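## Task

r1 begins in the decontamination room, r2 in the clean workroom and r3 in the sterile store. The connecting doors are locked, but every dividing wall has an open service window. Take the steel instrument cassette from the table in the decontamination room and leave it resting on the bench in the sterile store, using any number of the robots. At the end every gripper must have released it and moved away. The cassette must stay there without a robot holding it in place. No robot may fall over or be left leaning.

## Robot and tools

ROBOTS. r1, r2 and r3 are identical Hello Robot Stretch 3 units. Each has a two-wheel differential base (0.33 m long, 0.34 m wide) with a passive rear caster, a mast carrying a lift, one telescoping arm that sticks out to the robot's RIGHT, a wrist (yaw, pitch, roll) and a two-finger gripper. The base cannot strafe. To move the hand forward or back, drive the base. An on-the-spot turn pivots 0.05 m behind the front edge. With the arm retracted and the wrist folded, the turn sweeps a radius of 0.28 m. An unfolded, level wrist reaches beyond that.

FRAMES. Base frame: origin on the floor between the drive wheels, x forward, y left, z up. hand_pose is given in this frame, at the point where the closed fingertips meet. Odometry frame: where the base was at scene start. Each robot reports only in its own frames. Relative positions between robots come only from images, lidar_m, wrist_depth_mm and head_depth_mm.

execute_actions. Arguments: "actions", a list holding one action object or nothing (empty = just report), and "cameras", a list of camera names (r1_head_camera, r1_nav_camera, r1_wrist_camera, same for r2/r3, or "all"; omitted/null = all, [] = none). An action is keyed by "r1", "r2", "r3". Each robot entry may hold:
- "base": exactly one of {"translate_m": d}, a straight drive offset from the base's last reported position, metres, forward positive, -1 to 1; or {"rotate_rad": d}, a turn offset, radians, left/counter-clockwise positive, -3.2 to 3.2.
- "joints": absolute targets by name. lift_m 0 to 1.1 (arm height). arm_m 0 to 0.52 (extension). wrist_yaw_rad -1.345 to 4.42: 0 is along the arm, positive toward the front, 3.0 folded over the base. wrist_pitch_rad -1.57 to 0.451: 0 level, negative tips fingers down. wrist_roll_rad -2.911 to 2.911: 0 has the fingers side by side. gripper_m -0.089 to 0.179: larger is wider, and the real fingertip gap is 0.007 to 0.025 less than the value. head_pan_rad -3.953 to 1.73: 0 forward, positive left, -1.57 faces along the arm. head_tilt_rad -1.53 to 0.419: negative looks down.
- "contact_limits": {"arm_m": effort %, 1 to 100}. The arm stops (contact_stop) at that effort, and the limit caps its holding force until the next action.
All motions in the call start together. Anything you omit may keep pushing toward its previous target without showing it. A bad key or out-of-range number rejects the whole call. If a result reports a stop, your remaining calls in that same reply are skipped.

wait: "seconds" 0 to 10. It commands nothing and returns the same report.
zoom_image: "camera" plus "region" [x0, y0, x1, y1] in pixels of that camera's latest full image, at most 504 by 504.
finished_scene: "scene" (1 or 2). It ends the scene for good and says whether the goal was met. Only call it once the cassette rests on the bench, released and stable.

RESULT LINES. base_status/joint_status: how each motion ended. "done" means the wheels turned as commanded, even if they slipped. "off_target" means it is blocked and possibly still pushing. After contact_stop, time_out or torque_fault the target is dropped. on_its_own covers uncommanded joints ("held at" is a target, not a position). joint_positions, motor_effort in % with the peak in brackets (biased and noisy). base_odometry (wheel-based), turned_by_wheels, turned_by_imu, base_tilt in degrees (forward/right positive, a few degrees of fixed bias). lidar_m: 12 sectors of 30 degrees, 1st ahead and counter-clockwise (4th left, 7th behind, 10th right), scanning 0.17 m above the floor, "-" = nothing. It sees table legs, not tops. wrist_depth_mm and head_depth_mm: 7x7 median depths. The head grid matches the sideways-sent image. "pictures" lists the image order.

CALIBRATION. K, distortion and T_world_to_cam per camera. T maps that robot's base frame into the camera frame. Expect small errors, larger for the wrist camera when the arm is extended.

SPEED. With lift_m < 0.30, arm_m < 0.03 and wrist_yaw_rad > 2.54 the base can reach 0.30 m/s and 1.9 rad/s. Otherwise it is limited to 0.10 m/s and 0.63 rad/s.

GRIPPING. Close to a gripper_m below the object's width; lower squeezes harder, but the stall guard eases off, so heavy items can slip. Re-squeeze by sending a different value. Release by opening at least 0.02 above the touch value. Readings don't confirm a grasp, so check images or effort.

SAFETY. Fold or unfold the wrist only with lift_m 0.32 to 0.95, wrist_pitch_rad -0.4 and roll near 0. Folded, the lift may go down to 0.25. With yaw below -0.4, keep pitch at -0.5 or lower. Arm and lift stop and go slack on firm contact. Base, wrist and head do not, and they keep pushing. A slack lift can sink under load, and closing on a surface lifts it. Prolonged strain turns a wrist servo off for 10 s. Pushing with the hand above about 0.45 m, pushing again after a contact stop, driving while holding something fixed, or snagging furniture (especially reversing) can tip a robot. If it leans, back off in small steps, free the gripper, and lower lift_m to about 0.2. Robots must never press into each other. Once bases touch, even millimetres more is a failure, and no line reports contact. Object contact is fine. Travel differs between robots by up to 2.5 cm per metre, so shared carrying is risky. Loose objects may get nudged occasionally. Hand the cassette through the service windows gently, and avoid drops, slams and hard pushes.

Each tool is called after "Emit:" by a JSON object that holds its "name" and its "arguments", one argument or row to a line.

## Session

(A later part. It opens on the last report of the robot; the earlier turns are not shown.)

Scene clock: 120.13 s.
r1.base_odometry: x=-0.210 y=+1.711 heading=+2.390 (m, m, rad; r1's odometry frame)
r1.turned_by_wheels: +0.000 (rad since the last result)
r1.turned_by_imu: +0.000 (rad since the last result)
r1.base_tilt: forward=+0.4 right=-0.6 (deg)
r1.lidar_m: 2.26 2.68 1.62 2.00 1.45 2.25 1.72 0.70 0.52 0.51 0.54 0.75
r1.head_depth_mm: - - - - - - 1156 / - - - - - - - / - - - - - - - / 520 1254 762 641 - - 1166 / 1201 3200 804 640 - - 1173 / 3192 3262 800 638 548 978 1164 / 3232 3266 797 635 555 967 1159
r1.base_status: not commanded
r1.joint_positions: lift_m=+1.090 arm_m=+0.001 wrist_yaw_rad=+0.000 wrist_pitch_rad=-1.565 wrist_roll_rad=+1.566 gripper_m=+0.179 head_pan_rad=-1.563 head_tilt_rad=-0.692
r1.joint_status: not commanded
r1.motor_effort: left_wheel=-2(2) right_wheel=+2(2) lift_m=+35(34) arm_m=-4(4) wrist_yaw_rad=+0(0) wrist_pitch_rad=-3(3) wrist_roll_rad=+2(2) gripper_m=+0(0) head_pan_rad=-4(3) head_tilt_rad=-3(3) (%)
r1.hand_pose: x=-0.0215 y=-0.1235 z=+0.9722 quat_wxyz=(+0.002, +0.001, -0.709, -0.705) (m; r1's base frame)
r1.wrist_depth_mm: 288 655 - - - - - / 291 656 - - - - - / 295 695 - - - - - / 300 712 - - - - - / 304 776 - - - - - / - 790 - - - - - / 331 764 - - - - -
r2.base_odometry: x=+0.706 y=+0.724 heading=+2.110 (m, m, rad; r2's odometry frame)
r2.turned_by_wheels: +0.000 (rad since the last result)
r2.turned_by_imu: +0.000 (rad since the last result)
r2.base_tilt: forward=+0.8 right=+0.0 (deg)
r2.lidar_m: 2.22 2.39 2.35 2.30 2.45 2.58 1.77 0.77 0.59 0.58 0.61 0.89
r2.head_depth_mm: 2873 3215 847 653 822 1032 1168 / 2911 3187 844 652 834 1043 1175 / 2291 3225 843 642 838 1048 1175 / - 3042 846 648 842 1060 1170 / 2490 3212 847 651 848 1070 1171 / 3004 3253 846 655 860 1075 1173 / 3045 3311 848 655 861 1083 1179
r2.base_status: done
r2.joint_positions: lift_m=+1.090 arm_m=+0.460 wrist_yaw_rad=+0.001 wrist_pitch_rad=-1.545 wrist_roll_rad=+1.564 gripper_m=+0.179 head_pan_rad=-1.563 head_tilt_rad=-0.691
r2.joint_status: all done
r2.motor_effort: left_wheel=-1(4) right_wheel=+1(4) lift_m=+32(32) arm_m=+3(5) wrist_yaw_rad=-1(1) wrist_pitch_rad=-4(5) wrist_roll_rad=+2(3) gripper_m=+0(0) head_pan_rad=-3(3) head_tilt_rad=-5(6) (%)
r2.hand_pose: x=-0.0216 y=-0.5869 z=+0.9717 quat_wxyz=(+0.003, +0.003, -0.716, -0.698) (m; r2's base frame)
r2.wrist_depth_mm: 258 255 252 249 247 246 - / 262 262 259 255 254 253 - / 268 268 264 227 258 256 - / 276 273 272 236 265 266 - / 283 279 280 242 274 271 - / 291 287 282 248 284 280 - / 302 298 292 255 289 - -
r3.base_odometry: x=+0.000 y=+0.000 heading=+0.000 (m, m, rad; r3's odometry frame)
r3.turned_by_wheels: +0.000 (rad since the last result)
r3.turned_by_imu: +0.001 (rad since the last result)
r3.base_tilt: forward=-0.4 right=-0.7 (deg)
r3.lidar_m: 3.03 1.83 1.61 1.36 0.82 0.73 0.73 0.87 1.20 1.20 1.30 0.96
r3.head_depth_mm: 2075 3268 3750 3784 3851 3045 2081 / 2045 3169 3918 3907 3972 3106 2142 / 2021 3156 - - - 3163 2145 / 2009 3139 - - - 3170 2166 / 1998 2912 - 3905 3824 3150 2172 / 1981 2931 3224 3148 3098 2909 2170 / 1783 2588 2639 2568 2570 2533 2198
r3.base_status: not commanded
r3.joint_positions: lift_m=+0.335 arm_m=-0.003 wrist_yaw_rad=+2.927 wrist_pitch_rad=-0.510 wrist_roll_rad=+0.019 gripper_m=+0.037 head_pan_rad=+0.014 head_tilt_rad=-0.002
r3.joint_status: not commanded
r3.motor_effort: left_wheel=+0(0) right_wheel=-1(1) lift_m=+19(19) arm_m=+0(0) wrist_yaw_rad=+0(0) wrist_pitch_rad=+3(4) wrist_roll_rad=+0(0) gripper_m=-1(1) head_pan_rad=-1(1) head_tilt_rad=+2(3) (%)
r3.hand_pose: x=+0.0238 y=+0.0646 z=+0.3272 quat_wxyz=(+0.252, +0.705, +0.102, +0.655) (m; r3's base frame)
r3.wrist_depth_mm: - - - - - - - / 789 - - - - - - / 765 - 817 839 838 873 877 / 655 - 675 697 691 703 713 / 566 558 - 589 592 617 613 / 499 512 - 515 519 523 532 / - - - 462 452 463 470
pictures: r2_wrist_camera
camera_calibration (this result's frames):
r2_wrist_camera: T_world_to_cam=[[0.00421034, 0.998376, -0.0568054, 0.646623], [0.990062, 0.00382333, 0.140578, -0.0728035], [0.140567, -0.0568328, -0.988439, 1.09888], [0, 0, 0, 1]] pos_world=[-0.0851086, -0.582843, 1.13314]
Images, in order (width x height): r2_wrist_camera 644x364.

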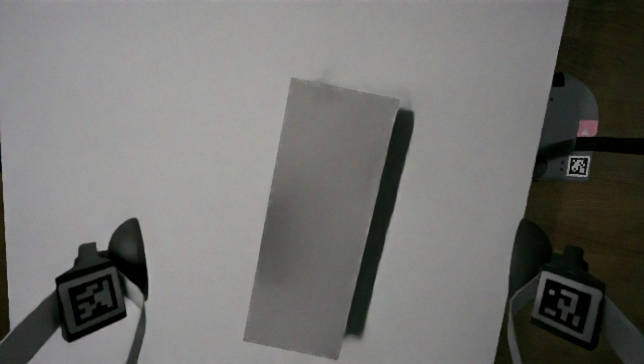

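Emit:
{"name": "execute_actions", "arguments": {
  "actions": [
    {"r2":{"joints":{"lift_m":1.0}},"r3":{"joints":{"lift_m":0.28,"head_pan_rad":0.8,"head_tilt_rad":-0.3}}}
  ],
  "cameras": []
}}

Emit:
{"name": "execute_actions", "arguments": {
  "actions": [
    {"r2":{"joints":{"gripper_m":0.04}}}
  ],
  "cameras": []
}}

Emit:
{"name": "execute_actions", "arguments": {
  "actions": [
    {"r2":{"joints":{"lift_m":1.09,"arm_m":0.05}}}
  ],
  "cameras": []
}}

Emit:
{"name": "execute_actions", "arguments": {
  "actions": [
    {"r2":{"base":{"rotate_rad":1.55},"joints":{"head_pan_rad":0,"head_tilt_rad":-0.2}}}
  ],
  "cameras": []
}}

Emit:
{"name": "execute_actions", "arguments": {
  "actions": [
    {"r2":{"base":{"translate_m":1.0}}}
  ],
  "cameras": ["r2_nav_camera","r3_nav_camera"]
}}

Scene clock: 128.27 s.
r1.base_odometry: x=-0.210 y=+1.711 heading=+2.390 (m, m, rad; r1's odometry frame)
r1.turned_by_wheels: +0.000 (rad since the last result)
r1.turned_by_imu: +0.000 (rad since the last result)
r1.base_tilt: forward=+0.3 right=-0.5 (deg)
r1.lidar_m: 2.25 2.68 1.62 2.00 1.45 2.24 1.72 0.70 0.53 0.51 0.53 0.75
r1.head_depth_mm: - - - - - - 1150 / - - - - - - - / - - - - - - - / 499 577 752 638 - - 1164 / 504 2905 803 641 - - 1173 / 3212 3314 800 638 548 977 1160 / 3211 3276 799 635 555 967 1159
r1.base_status: not commanded
r1.joint_positions: lift_m=+1.090 arm_m=+0.001 wrist_yaw_rad=+0.000 wrist_pitch_rad=-1.565 wrist_roll_rad=+1.566 gripper_m=+0.179 head_pan_rad=-1.563 head_tilt_rad=-0.692
r1.joint_status: not commanded
r1.motor_effort: left_wheel=-1(2) right_wheel=+2(2) lift_m=+34(34) arm_m=-4(4) wrist_yaw_rad=+0(0) wrist_pitch_rad=-3(3) wrist_roll_rad=+2(2) gripper_m=+0(0) head_pan_rad=-4(3) head_tilt_rad=-3(3) (%)
r1.hand_pose: x=-0.0215 y=-0.1235 z=+0.9722 quat_wxyz=(+0.002, +0.001, -0.709, -0.705) (m; r1's base frame)
r1.wrist_depth_mm: 286 651 - - - - - / 292 673 - - - - - / 300 695 - - - - - / 302 697 - - - - - / 306 769 - - - - - / - 788 - - - - - / 326 780 - - - - -
r2.base_odometry: x=+0.706 y=+0.724 heading=+2.110 (m, m, rad; r2's odometry frame)
r2.turned_by_wheels: +0.000 (rad since the last result)
r2.turned_by_imu: +0.000 (rad since the last result)
r2.base_tilt: forward=+0.8 right=+0.1 (deg)
r2.lidar_m: 2.21 2.39 2.34 2.30 2.44 2.57 1.77 0.77 0.59 0.58 0.61 0.89
r2.head_depth_mm: 2877 - 844 651 823 1029 1170 / - 3208 844 654 833 1041 1178 / - 3294 848 642 838 1052 1179 / 875 - 830 649 847 1056 1177 / 2292 3248 847 650 849 1068 1170 / 3005 3286 849 655 859 1072 1179 / 3041 3279 851 654 862 1083 1179
r2.base_status: not commanded
r2.joint_positions: lift_m=+1.000 arm_m=+0.460 wrist_yaw_rad=+0.001 wrist_pitch_rad=-1.545 wrist_roll_rad=+1.564 gripper_m=+0.179 head_pan_rad=-1.563 head_tilt_rad=-0.691
r2.joint_status: all done
r2.motor_effort: left_wheel=-2(1) right_wheel=+1(1) lift_m=+22(24) arm_m=+3(3) wrist_yaw_rad=-1(1) wrist_pitch_rad=-5(5) wrist_roll_rad=+2(2) gripper_m=+0(0) head_pan_rad=-3(3) head_tilt_rad=-6(6) (%)
r2.hand_pose: x=-0.0216 y=-0.5869 z=+0.8822 quat_wxyz=(+0.003, +0.003, -0.716, -0.698) (m; r2's base frame)
r2.wrist_depth_mm: 169 167 166 165 163 162 160 / 173 171 170 138 138 166 164 / 177 175 173 141 141 169 169 / 181 182 178 145 145 174 173 / 186 184 181 149 179 178 177 / 190 191 155 151 184 184 - / 198 196 158 156 190 188 188
r3.base_odometry: x=+0.000 y=+0.000 heading=+0.000 (m, m, rad; r3's odometry frame)
r3.turned_by_wheels: +0.000 (rad since the last result)
r3.turned_by_imu: +0.001 (rad since the last result)
r3.base_tilt: forward=-0.3 right=-0.8 (deg)
r3.lidar_m: 3.03 1.84 1.60 1.36 0.82 0.73 0.73 0.87 1.20 1.20 1.29 0.96
r3.head_depth_mm: 1887 - - 2304 2392 1869 1458 / 1782 - - 2137 2284 1863 1483 / 1691 1788 1895 1987 2142 1893 1501 / 1597 1682 1779 1886 2002 1912 1504 / 1525 1591 1683 1777 1860 1921 1498 / 1446 1517 1578 1669 1748 1827 1515 / 1357 1411 1488 1561 1648 1741 1513
r3.base_status: not commanded
r3.joint_positions: lift_m=+0.280 arm_m=-0.003 wrist_yaw_rad=+2.927 wrist_pitch_rad=-0.511 wrist_roll_rad=+0.019 gripper_m=+0.037 head_pan_rad=+0.793 head_tilt_rad=-0.296
r3.joint_status: all done
r3.motor_effort: left_wheel=+0(1) right_wheel=-1(1) lift_m=+14(14) arm_m=+0(0) wrist_yaw_rad=+1(0) wrist_pitch_rad=+4(3) wrist_roll_rad=+0(0) gripper_m=-1(1) head_pan_rad=+3(30) head_tilt_rad=-2(31) (%)
r3.hand_pose: x=+0.0238 y=+0.0644 z=+0.2726 quat_wxyz=(+0.252, +0.705, +0.102, +0.655) (m; r3's base frame)
r3.wrist_depth_mm: - - - - - - - / 778 - 897 892 958 960 970 / 687 - 720 730 740 757 748 / 578 - 593 601 620 619 645 / 506 500 - 524 526 536 537 / - - - 443 456 462 471 / - - - 401 405 417 414
pictures: none
No camera images: the call's "cameras" was empty. Leave "cameras" out to get every camera's image.

Scene clock: 130.13 s.
r1.base_odometry: x=-0.210 y=+1.711 heading=+2.390 (m, m, rad; r1's odometry frame)
r1.turned_by_wheels: +0.000 (rad since the last result)
r1.turned_by_imu: +0.000 (rad since the last result)
r1.base_tilt: forward=+0.4 right=-0.5 (deg)
r1.lidar_m: 2.26 2.69 1.61 2.00 1.45 2.24 1.72 0.70 0.53 0.51 0.53 0.75
r1.head_depth_mm: - - - - - - 1151 / - - - - - - - / - - - - - - - / 503 578 805 640 - - 1167 / 503 2838 802 640 - - 1171 / 3192 3301 800 638 549 974 1159 / 3206 3261 796 636 554 966 1159
r1.base_status: not commanded
r1.joint_positions: lift_m=+1.090 arm_m=+0.001 wrist_yaw_rad=+0.000 wrist_pitch_rad=-1.565 wrist_roll_rad=+1.566 gripper_m=+0.179 head_pan_rad=-1.563 head_tilt_rad=-0.692
r1.joint_status: not commanded
r1.motor_effort: left_wheel=-1(2) right_wheel=+2(2) lift_m=+35(34) arm_m=-3(4) wrist_yaw_rad=+0(0) wrist_pitch_rad=-2(2) wrist_roll_rad=+2(2) gripper_m=+0(0) head_pan_rad=-4(4) head_tilt_rad=-3(4) (%)
r1.hand_pose: x=-0.0215 y=-0.1235 z=+0.9722 quat_wxyz=(+0.002, +0.001, -0.709, -0.705) (m; r1's base frame)
r1.wrist_depth_mm: 285 654 - - - - - / 290 671 - - - - - / 297 678 - - - - - / 302 706 - - - - - / 303 784 - - - - - / - 821 - - - - - / 333 772 - - - - -
r2.base_odometry: x=+0.706 y=+0.724 heading=+2.110 (m, m, rad; r2's odometry frame)
r2.turned_by_wheels: +0.000 (rad since the last result)
r2.turned_by_imu: +0.000 (rad since the last result)
r2.base_tilt: forward=+0.8 right=+0.1 (deg)
r2.lidar_m: 2.21 2.39 2.34 2.30 2.45 2.58 1.77 0.77 0.59 0.58 0.61 0.89
r2.head_depth_mm: 2841 - 843 654 824 1032 1175 / - 3262 848 652 833 1041 1176 / - 3121 846 633 839 1047 1171 / 876 - 831 634 844 1057 1171 / 2318 3249 849 647 852 1068 1171 / 2992 3291 845 654 857 1074 1172 / 3072 3323 851 656 860 1084 1181
r2.base_status: not commanded
r2.joint_positions: lift_m=+1.000 arm_m=+0.460 wrist_yaw_rad=+0.001 wrist_pitch_rad=-1.553 wrist_roll_rad=+1.566 gripper_m=+0.041 head_pan_rad=-1.563 head_tilt_rad=-0.691
r2.joint_status: all done
r2.motor_effort: left_wheel=-2(2) right_wheel=+1(1) lift_m=+18(21) arm_m=+3(3) wrist_yaw_rad=+0(0) wrist_pitch_rad=+0(5) wrist_roll_rad=+1(2) gripper_m=-18(99) head_pan_rad=-3(3) head_tilt_rad=-6(6) (%)
r2.hand_pose: x=-0.0216 y=-0.5849 z=+0.8825 quat_wxyz=(+0.002, +0.002, -0.713, -0.701) (m; r2's base frame)
r2.wrist_depth_mm: 170 169 169 167 167 164 163 / 174 173 171 140 140 168 168 / 179 178 176 143 143 173 171 / 184 182 180 147 146 178 177 / 189 189 168 151 150 181 181 / 194 191 156 155 154 186 186 / 200 197 193 159 192 192 -
r3.base_odometry: x=+0.000 y=+0.000 heading=+0.000 (m, m, rad; r3's odometry frame)
r3.turned_by_wheels: +0.000 (rad since the last result)
r3.turned_by_imu: +0.000 (rad since the last result)
r3.base_tilt: forward=-0.6 right=-0.8 (deg)
r3.lidar_m: 3.04 1.83 1.61 1.35 0.82 0.73 0.73 0.87 1.20 1.20 1.29 0.96
r3.head_depth_mm: 1896 - - 2304 2423 1859 1463 / 1781 - - 2150 2273 1864 1486 / 1675 1781 1877 1992 2149 1899 1498 / 1589 1673 1788 1878 2004 1922 1497 / 1516 1598 1658 1782 1864 1926 1508 / 1435 1501 1577 1672 1730 1810 1507 / 1359 1422 1500 1594 1669 1742 1526
r3.base_status: not commanded
r3.joint_positions: lift_m=+0.280 arm_m=-0.003 wrist_yaw_rad=+2.927 wrist_pitch_rad=-0.511 wrist_roll_rad=+0.019 gripper_m=+0.037 head_pan_rad=+0.793 head_tilt_rad=-0.296
r3.joint_status: not commanded
r3.motor_effort: left_wheel=+0(0) right_wheel=-1(0) lift_m=+14(14) arm_m=+0(0) wrist_yaw_rad=+0(0) wrist_pitch_rad=+3(3) wrist_roll_rad=+0(0) gripper_m=-1(1) head_pan_rad=+3(3) head_tilt_rad=-2(3) (%)
r3.hand_pose: x=+0.0238 y=+0.0644 z=+0.2726 quat_wxyz=(+0.252, +0.705, +0.102, +0.655) (m; r3's base frame)
r3.wrist_depth_mm: - - - - - - - / 789 - 886 923 922 970 986 / 689 - 716 725 732 746 766 / 575 - 593 603 610 617 624 / 495 501 - 528 534 519 536 / - - - 446 457 458 465 / - - - 401 406 412 417
pictures: none
No camera images: the call's "cameras" was empty. Leave "cameras" out to get every camera's image.

Scene clock: 134.33 s.
r1.base_odometry: x=-0.210 y=+1.711 heading=+2.390 (m, m, rad; r1's odometry frame)
r1.turned_by_wheels: +0.000 (rad since the last result)
r1.turned_by_imu: +0.000 (rad since the last result)
r1.base_tilt: forward=+0.4 right=-0.5 (deg)
r1.lidar_m: 2.25 2.69 1.62 2.00 1.45 2.24 1.72 0.70 0.52 0.51 0.53 0.75
r1.head_depth_mm: - - - - - - 1152 / - - - - - - - / - - - - - - - / 1133 3177 745 641 - - 1166 / 3144 3159 749 641 - - 1172 / 3203 3305 800 636 548 979 1163 / 3213 3270 796 636 556 966 1159
r1.base_status: not commanded
r1.joint_positions: lift_m=+1.090 arm_m=+0.001 wrist_yaw_rad=+0.000 wrist_pitch_rad=-1.565 wrist_roll_rad=+1.566 gripper_m=+0.179 head_pan_rad=-1.563 head_tilt_rad=-0.692
r1.joint_status: not commanded
r1.motor_effort: left_wheel=-2(2) right_wheel=+2(2) lift_m=+34(34) arm_m=-4(4) wrist_yaw_rad=+0(0) wrist_pitch_rad=-2(3) wrist_roll_rad=+2(2) gripper_m=-1(0) head_pan_rad=-4(4) head_tilt_rad=-3(3) (%)
r1.hand_pose: x=-0.0215 y=-0.1235 z=+0.9722 quat_wxyz=(+0.002, +0.001, -0.709, -0.705) (m; r1's base frame)
r1.wrist_depth_mm: 285 651 - - - - - / 291 662 - - - - - / 296 695 - - - - - / 302 697 - - - - - / 307 785 - - - - - / - 796 - - - - - / 330 763 - - - - -
r2.base_odometry: x=+0.706 y=+0.724 heading=+2.110 (m, m, rad; r2's odometry frame)
r2.turned_by_wheels: +0.000 (rad since the last result)
r2.turned_by_imu: +0.000 (rad since the last result)
r2.base_tilt: forward=+0.8 right=+0.0 (deg)
r2.lidar_m: 2.22 2.37 2.34 2.30 2.44 2.58 1.78 0.76 0.59 0.58 0.61 0.89
r2.head_depth_mm: - - - 675 881 1038 1169 / - - - - 858 1043 1167 / - - - - - - 1174 / 991 1292 849 - - 1059 1175 / 2323 3238 848 645 904 1067 1173 / 3006 3283 849 654 858 1074 1177 / 3088 3287 845 654 863 1084 1172
r2.base_status: not commanded
r2.joint_positions: lift_m=+1.090 arm_m=+0.050 wrist_yaw_rad=+0.001 wrist_pitch_rad=-1.546 wrist_roll_rad=+1.568 gripper_m=+0.040 head_pan_rad=-1.563 head_tilt_rad=-0.691
r2.joint_status: all done
r2.motor_effort: left_wheel=-2(1) right_wheel=+0(1) lift_m=+32(39) arm_m=-3(4) wrist_yaw_rad=+0(1) wrist_pitch_rad=-4(8) wrist_roll_rad=+1(1) gripper_m=+0(19) head_pan_rad=-3(3) head_tilt_rad=-5(6) (%)
r2.hand_pose: x=-0.0215 y=-0.1773 z=+0.9717 quat_wxyz=(+0.001, +0.001, -0.716, -0.698) (m; r2's base frame)
r2.wrist_depth_mm: 288 650 - - - - - / 293 658 - - - - - / 302 682 - - - - - / 303 718 - - - - - / 307 716 - - - - - / 316 741 - - - - - / 315 711 - - - - -
r3.base_odometry: x=+0.000 y=+0.000 heading=+0.000 (m, m, rad; r3's odometry frame)
r3.turned_by_wheels: +0.000 (rad since the last result)
r3.turned_by_imu: +0.001 (rad since the last result)
r3.base_tilt: forward=-0.5 right=-0.7 (deg)
r3.lidar_m: 3.02 1.83 1.61 1.36 0.82 0.73 0.73 0.87 1.20 1.20 1.29 0.96
r3.head_depth_mm: 1871 - - 2326 2401 1873 1476 / 1775 - - 2136 2266 1884 1476 / 1687 1785 1913 2010 2138 1892 1485 / 1587 1692 1776 1885 2001 1922 1504 / 1512 1590 1672 1773 1895 1919 1503 / 1441 1503 1568 1644 1759 1821 1507 / 1353 1423 1504 1564 1662 1734 1525
r3.base_status: not commanded
r3.joint_positions: lift_m=+0.280 arm_m=-0.003 wrist_yaw_rad=+2.927 wrist_pitch_rad=-0.511 wrist_roll_rad=+0.019 gripper_m=+0.037 head_pan_rad=+0.793 head_tilt_rad=-0.296
r3.joint_status: not commanded
r3.motor_effort: left_wheel=-1(1) right_wheel=-1(1) lift_m=+14(14) arm_m=+0(0) wrist_yaw_rad=+0(1) wrist_pitch_rad=+4(4) wrist_roll_rad=+0(0) gripper_m=+0(1) head_pan_rad=+3(3) head_tilt_rad=-2(3) (%)
r3.hand_pose: x=+0.0238 y=+0.0644 z=+0.2726 quat_wxyz=(+0.252, +0.705, +0.102, +0.655) (m; r3's base frame)
r3.wrist_depth_mm: - - - - - - - / 795 - 887 905 930 967 - / 677 - 729 737 756 755 783 / 574 - 610 599 617 625 645 / 491 495 - 534 531 533 546 / - - - 446 460 464 473 / - - - 407 404 409 414
pictures: none
No camera images: the call's "cameras" was empty. Leave "cameras" out to get every camera's image.

Scene clock: 137.73 s.
r1.base_odometry: x=-0.210 y=+1.711 heading=+2.390 (m, m, rad; r1's odometry frame)
r1.turned_by_wheels: +0.000 (rad since the last result)
r1.turned_by_imu: +0.000 (rad since the last result)
r1.base_tilt: forward=+0.3 right=-0.5 (deg)
r1.lidar_m: 2.25 2.68 1.62 2.00 1.45 2.24 1.72 0.70 0.52 0.51 0.53 0.75
r1.head_depth_mm: - - - - - - 1149 / - - - - - - - / - - - - - - - / 3167 3322 745 641 - - 1165 / 3044 3047 748 638 - - 1171 / 3224 3266 802 637 550 975 1162 / 3222 3267 795 636 555 967 1161
r1.base_status: not commanded
r1.joint_positions: lift_m=+1.090 arm_m=+0.001 wrist_yaw_rad=+0.000 wrist_pitch_rad=-1.565 wrist_roll_rad=+1.566 gripper_m=+0.179 head_pan_rad=-1.563 head_tilt_rad=-0.692
r1.joint_status: not commanded
r1.motor_effort: left_wheel=-1(1) right_wheel=+2(2) lift_m=+35(34) arm_m=-4(3) wrist_yaw_rad=+0(0) wrist_pitch_rad=-2(3) wrist_roll_rad=+2(2) gripper_m=+0(0) head_pan_rad=-4(4) head_tilt_rad=-4(3) (%)
r1.hand_pose: x=-0.0215 y=-0.1235 z=+0.9722 quat_wxyz=(+0.002, +0.001, -0.709, -0.705) (m; r1's base frame)
r1.wrist_depth_mm: 285 652 - - - - - / 290 667 - - - - - / 297 698 - - - - - / 303 705 - - - - - / 306 791 - - - - - / - 796 - - - - - / 329 797 - - - - -
r2.base_odometry: x=+0.706 y=+0.724 heading=-2.624 (m, m, rad; r2's odometry frame)
r2.turned_by_wheels: +1.550 (rad since the last result)
r2.turned_by_imu: +1.574 (rad since the last result)
r2.base_tilt: forward=+0.7 right=+0.1 (deg)
r2.lidar_m: 2.30 2.43 2.58 1.81 0.77 0.59 0.58 0.61 0.88 2.22 2.37 2.35
r2.head_depth_mm: 2007 2082 2196 2289 2392 2116 1610 / 2012 1919 2229 2324 2395 2109 1633 / 2012 1905 - 2305 2395 2132 1629 / 2019 1923 - 2318 2400 2169 1635 / 2040 1943 - 2317 2411 2150 1651 / 2052 2104 2187 2303 2417 2176 1657 / 2009 2121 2218 2304 2413 2205 1653
r2.base_status: done
r2.joint_positions: lift_m=+1.090 arm_m=+0.050 wrist_yaw_rad=+0.001 wrist_pitch_rad=-1.546 wrist_roll_rad=+1.568 gripper_m=+0.040 head_pan_rad=-0.007 head_tilt_rad=-0.211
r2.joint_status: all done
r2.motor_effort: left_wheel=-2(6) right_wheel=+1(2) lift_m=+32(33) arm_m=-3(2) wrist_yaw_rad=+0(0) wrist_pitch_rad=-4(4) wrist_roll_rad=+1(1) gripper_m=+0(1) head_pan_rad=+3(41) head_tilt_rad=+8(48) (%)
r2.hand_pose: x=-0.0215 y=-0.1773 z=+0.9717 quat_wxyz=(+0.001, +0.001, -0.716, -0.698) (m; r2's base frame)
r2.wrist_depth_mm: - - - - - - - / - - - - - - - / - - - - - - - / - - - - - - - / - - - - - - - / - - - - - - - / - - - - - - -
r3.base_odometry: x=+0.000 y=+0.000 heading=+0.000 (m, m, rad; r3's odometry frame)
r3.turned_by_wheels: +0.000 (rad since the last result)
r3.turned_by_imu: +0.000 (rad since the last result)
r3.base_tilt: forward=-0.4 right=-0.7 (deg)
r3.lidar_m: 3.04 1.83 1.61 1.35 0.82 0.73 0.73 0.87 1.20 1.20 1.29 0.96
r3.head_depth_mm: 1879 - - 2303 2409 1865 1474 / 1763 - - 2157 2268 1892 1485 / 1677 1771 1908 2024 2142 1900 1487 / 1595 1686 1767 1893 2007 1924 1512 / 1514 1599 1670 1765 1868 1928 1518 / 1438 1513 1582 1666 1738 1820 1513 / 1358 1414 1499 1571 1641 1748 1527
r3.base_status: not commanded
r3.joint_positions: lift_m=+0.280 arm_m=-0.003 wrist_yaw_rad=+2.927 wrist_pitch_rad=-0.511 wrist_roll_rad=+0.019 gripper_m=+0.037 head_pan_rad=+0.793 head_tilt_rad=-0.296
r3.joint_status: not commanded
r3.motor_effort: left_wheel=+0(0) right_wheel=+0(1) lift_m=+14(14) arm_m=+0(0) wrist_yaw_rad=+1(0) wrist_pitch_rad=+4(4) wrist_roll_rad=+0(0) gripper_m=-1(1) head_pan_rad=+2(3) head_tilt_rad=-2(2) (%)
r3.hand_pose: x=+0.0238 y=+0.0644 z=+0.2726 quat_wxyz=(+0.252, +0.705, +0.102, +0.655) (m; r3's base frame)
r3.wrist_depth_mm: - - - - - - - / 783 - 931 929 948 950 985 / 684 - 711 735 742 760 781 / 570 - 597 603 609 618 630 / 504 494 - 533 523 534 540 / - - - 443 457 465 466 / - - - 404 407 413 416
pictures: none
No camera images: the call's "cameras" was empty. Leave "cameras" out to get every camera's image.

Scene clock: 149.13 s.
r1.base_odometry: x=-0.210 y=+1.711 heading=+2.390 (m, m, rad; r1's odometry frame)
r1.turned_by_wheels: +0.000 (rad since the last result)
r1.turned_by_imu: +0.001 (rad since the last result)
r1.base_tilt: forward=+0.4 right=-0.5 (deg)
r1.lidar_m: 2.25 2.68 1.62 2.01 1.45 2.25 1.72 0.70 0.53 0.51 0.53 0.75
r1.head_depth_mm: - - - - - - 1149 / - - - - - - - / - - - - - - - / 3179 3339 745 641 - - 1168 / 3143 3151 748 641 - - 1174 / 3191 3268 801 640 548 977 1160 / 3211 3256 796 635 555 966 1159
r1.base_status: not commanded
r1.joint_positions: lift_m=+1.090 arm_m=+0.001 wrist_yaw_rad=+0.000 wrist_pitch_rad=-1.565 wrist_roll_rad=+1.566 gripper_m=+0.179 head_pan_rad=-1.563 head_tilt_rad=-0.692
r1.joint_status: not commanded
r1.motor_effort: left_wheel=-1(1) right_wheel=+2(2) lift_m=+35(35) arm_m=-4(3) wrist_yaw_rad=+0(0) wrist_pitch_rad=-3(3) wrist_roll_rad=+2(2) gripper_m=+0(0) head_pan_rad=-3(4) head_tilt_rad=-3(3) (%)
r1.hand_pose: x=-0.0215 y=-0.1235 z=+0.9722 quat_wxyz=(+0.002, +0.001, -0.709, -0.705) (m; r1's base frame)
r1.wrist_depth_mm: 285 655 - - - - - / 288 663 - - - - - / 295 686 - - - - - / 303 725 - - - - - / 306 775 - - - - - / - 829 - - - - - / 330 771 - - - - -
r2.base_odometry: x=-0.163 y=+0.229 heading=-2.624 (m, m, rad; r2's odometry frame)
r2.turned_by_wheels: +0.000 (rad since the last result)
r2.turned_by_imu: +0.000 (rad since the last result)
r2.base_tilt: forward=+0.7 right=+0.0 (deg)
r2.lidar_m: 1.29 1.37 1.97 2.47 2.11 1.62 1.58 1.68 2.36 2.30 1.70 1.32
r2.head_depth_mm: 938 3869 - - 1325 1393 1460 / 938 3933 - 3634 1325 1397 1463 / 937 3943 - 3679 1330 1402 1463 / 938 3829 - - 1330 1400 1471 / 941 3915 - - 1344 1410 1478 / 943 1261 - 1354 1343 1405 1478 / 944 1170 1224 1279 1347 1415 1477
r2.base_status: done
r2.joint_positions: lift_m=+1.090 arm_m=+0.050 wrist_yaw_rad=+0.001 wrist_pitch_rad=-1.546 wrist_roll_rad=+1.568 gripper_m=+0.040 head_pan_rad=-0.007 head_tilt_rad=-0.211
r2.joint_status: not commanded
r2.motor_effort: left_wheel=-2(3) right_wheel=+1(4) lift_m=+32(32) arm_m=-2(3) wrist_yaw_rad=+0(1) wrist_pitch_rad=-4(4) wrist_roll_rad=+1(1) gripper_m=+1(0) head_pan_rad=+3(3) head_tilt_rad=+7(8) (%)
r2.hand_pose: x=-0.0215 y=-0.1773 z=+0.9717 quat_wxyz=(+0.001, +0.001, -0.716, -0.698) (m; r2's base frame)
r2.wrist_depth_mm: - - - - - - - / - - - - - - - / - - - - - - - / - - - - - - - / - - - - - - - / - - - - - - - / - - - - - - -
r3.base_odometry: x=+0.000 y=+0.000 heading=+0.000 (m, m, rad; r3's odometry frame)
r3.turned_by_wheels: +0.000 (rad since the last result)
r3.turned_by_imu: +0.001 (rad since the last result)
r3.base_tilt: forward=-0.4 right=-0.9 (deg)
r3.lidar_m: 3.02 1.84 1.61 1.35 0.82 0.73 0.73 0.86 1.20 1.20 1.29 0.96
r3.head_depth_mm: 1884 - - 2296 2383 1858 1473 / 1766 - - 2109 2260 1875 1481 / 1692 1798 1895 1986 2132 1908 1494 / 1613 1674 1777 1886 2014 1903 1505 / 1515 1593 1685 1773 1879 1910 1512 / 1435 1500 1572 1667 1751 1802 1526 / 1357 1420 1502 1565 1653 1753 1514
r3.base_status: not commanded
r3.joint_positions: lift_m=+0.280 arm_m=-0.003 wrist_yaw_rad=+2.927 wrist_pitch_rad=-0.511 wrist_roll_rad=+0.019 gripper_m=+0.037 head_pan_rad=+0.793 head_tilt_rad=-0.296
r3.joint_status: not commanded
r3.motor_effort: left_wheel=-1(0) right_wheel=-1(1) lift_m=+14(14) arm_m=+0(0) wrist_yaw_rad=+1(1) wrist_pitch_rad=+4(4) wrist_roll_rad=+0(0) gripper_m=+0(1) head_pan_rad=+3(3) head_tilt_rad=-3(2) (%)
r3.hand_pose: x=+0.0238 y=+0.0644 z=+0.2726 quat_wxyz=(+0.252, +0.705, +0.102, +0.655) (m; r3's base frame)
r3.wrist_depth_mm: - - - - - - - / 776 - 886 947 925 961 977 / 680 - 719 740 748 760 769 / 589 - 589 599 627 629 624 / 500 501 - 529 521 532 539 / - - - 442 462 465 465 / - - - 401 401 410 412
pictures: r2_nav_camera (sideways: a quarter turn counterclockwise sets it upright), r3_nav_camera (sideways: a quarter turn counterclockwise sets it upright)
camera_calibration (this result's frames):
r2_nav_camera: T_world_to_cam=[[0.156659, -0.0366678, 0.986972, -1.23779], [-0.0222231, -0.999188, -0.0335943, 0.0951624], [0.987403, -0.0166707, -0.157347, 0.159856], [0, 0, 0, 1]] pos_world=[0.0381835, 0.052363, 1.25001]
r3_nav_camera: T_world_to_cam=[[0.200802, 0.214811, 0.95579, -1.2035], [0.713397, -0.700719, 0.00760684, 0.037728], [0.671374, 0.680331, -0.293951, 0.336301], [0, 0, 0, 1]] pos_world=[-0.0110342, 0.0561654, 1.24886]
Images, in order (width x height): r2_nav_camera 672x504, r3_nav_camera 672x504.

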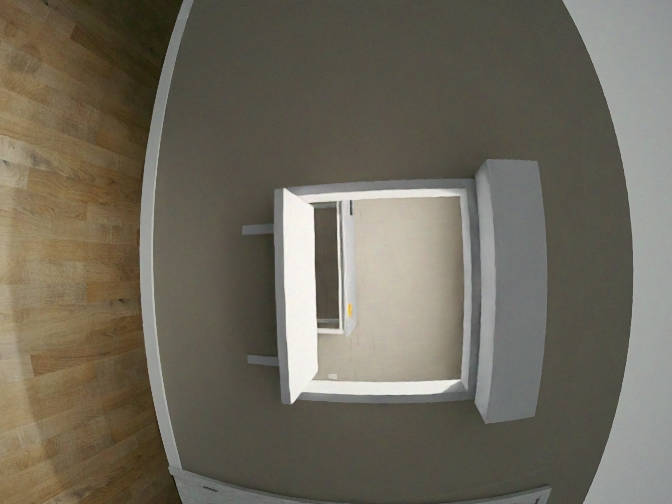

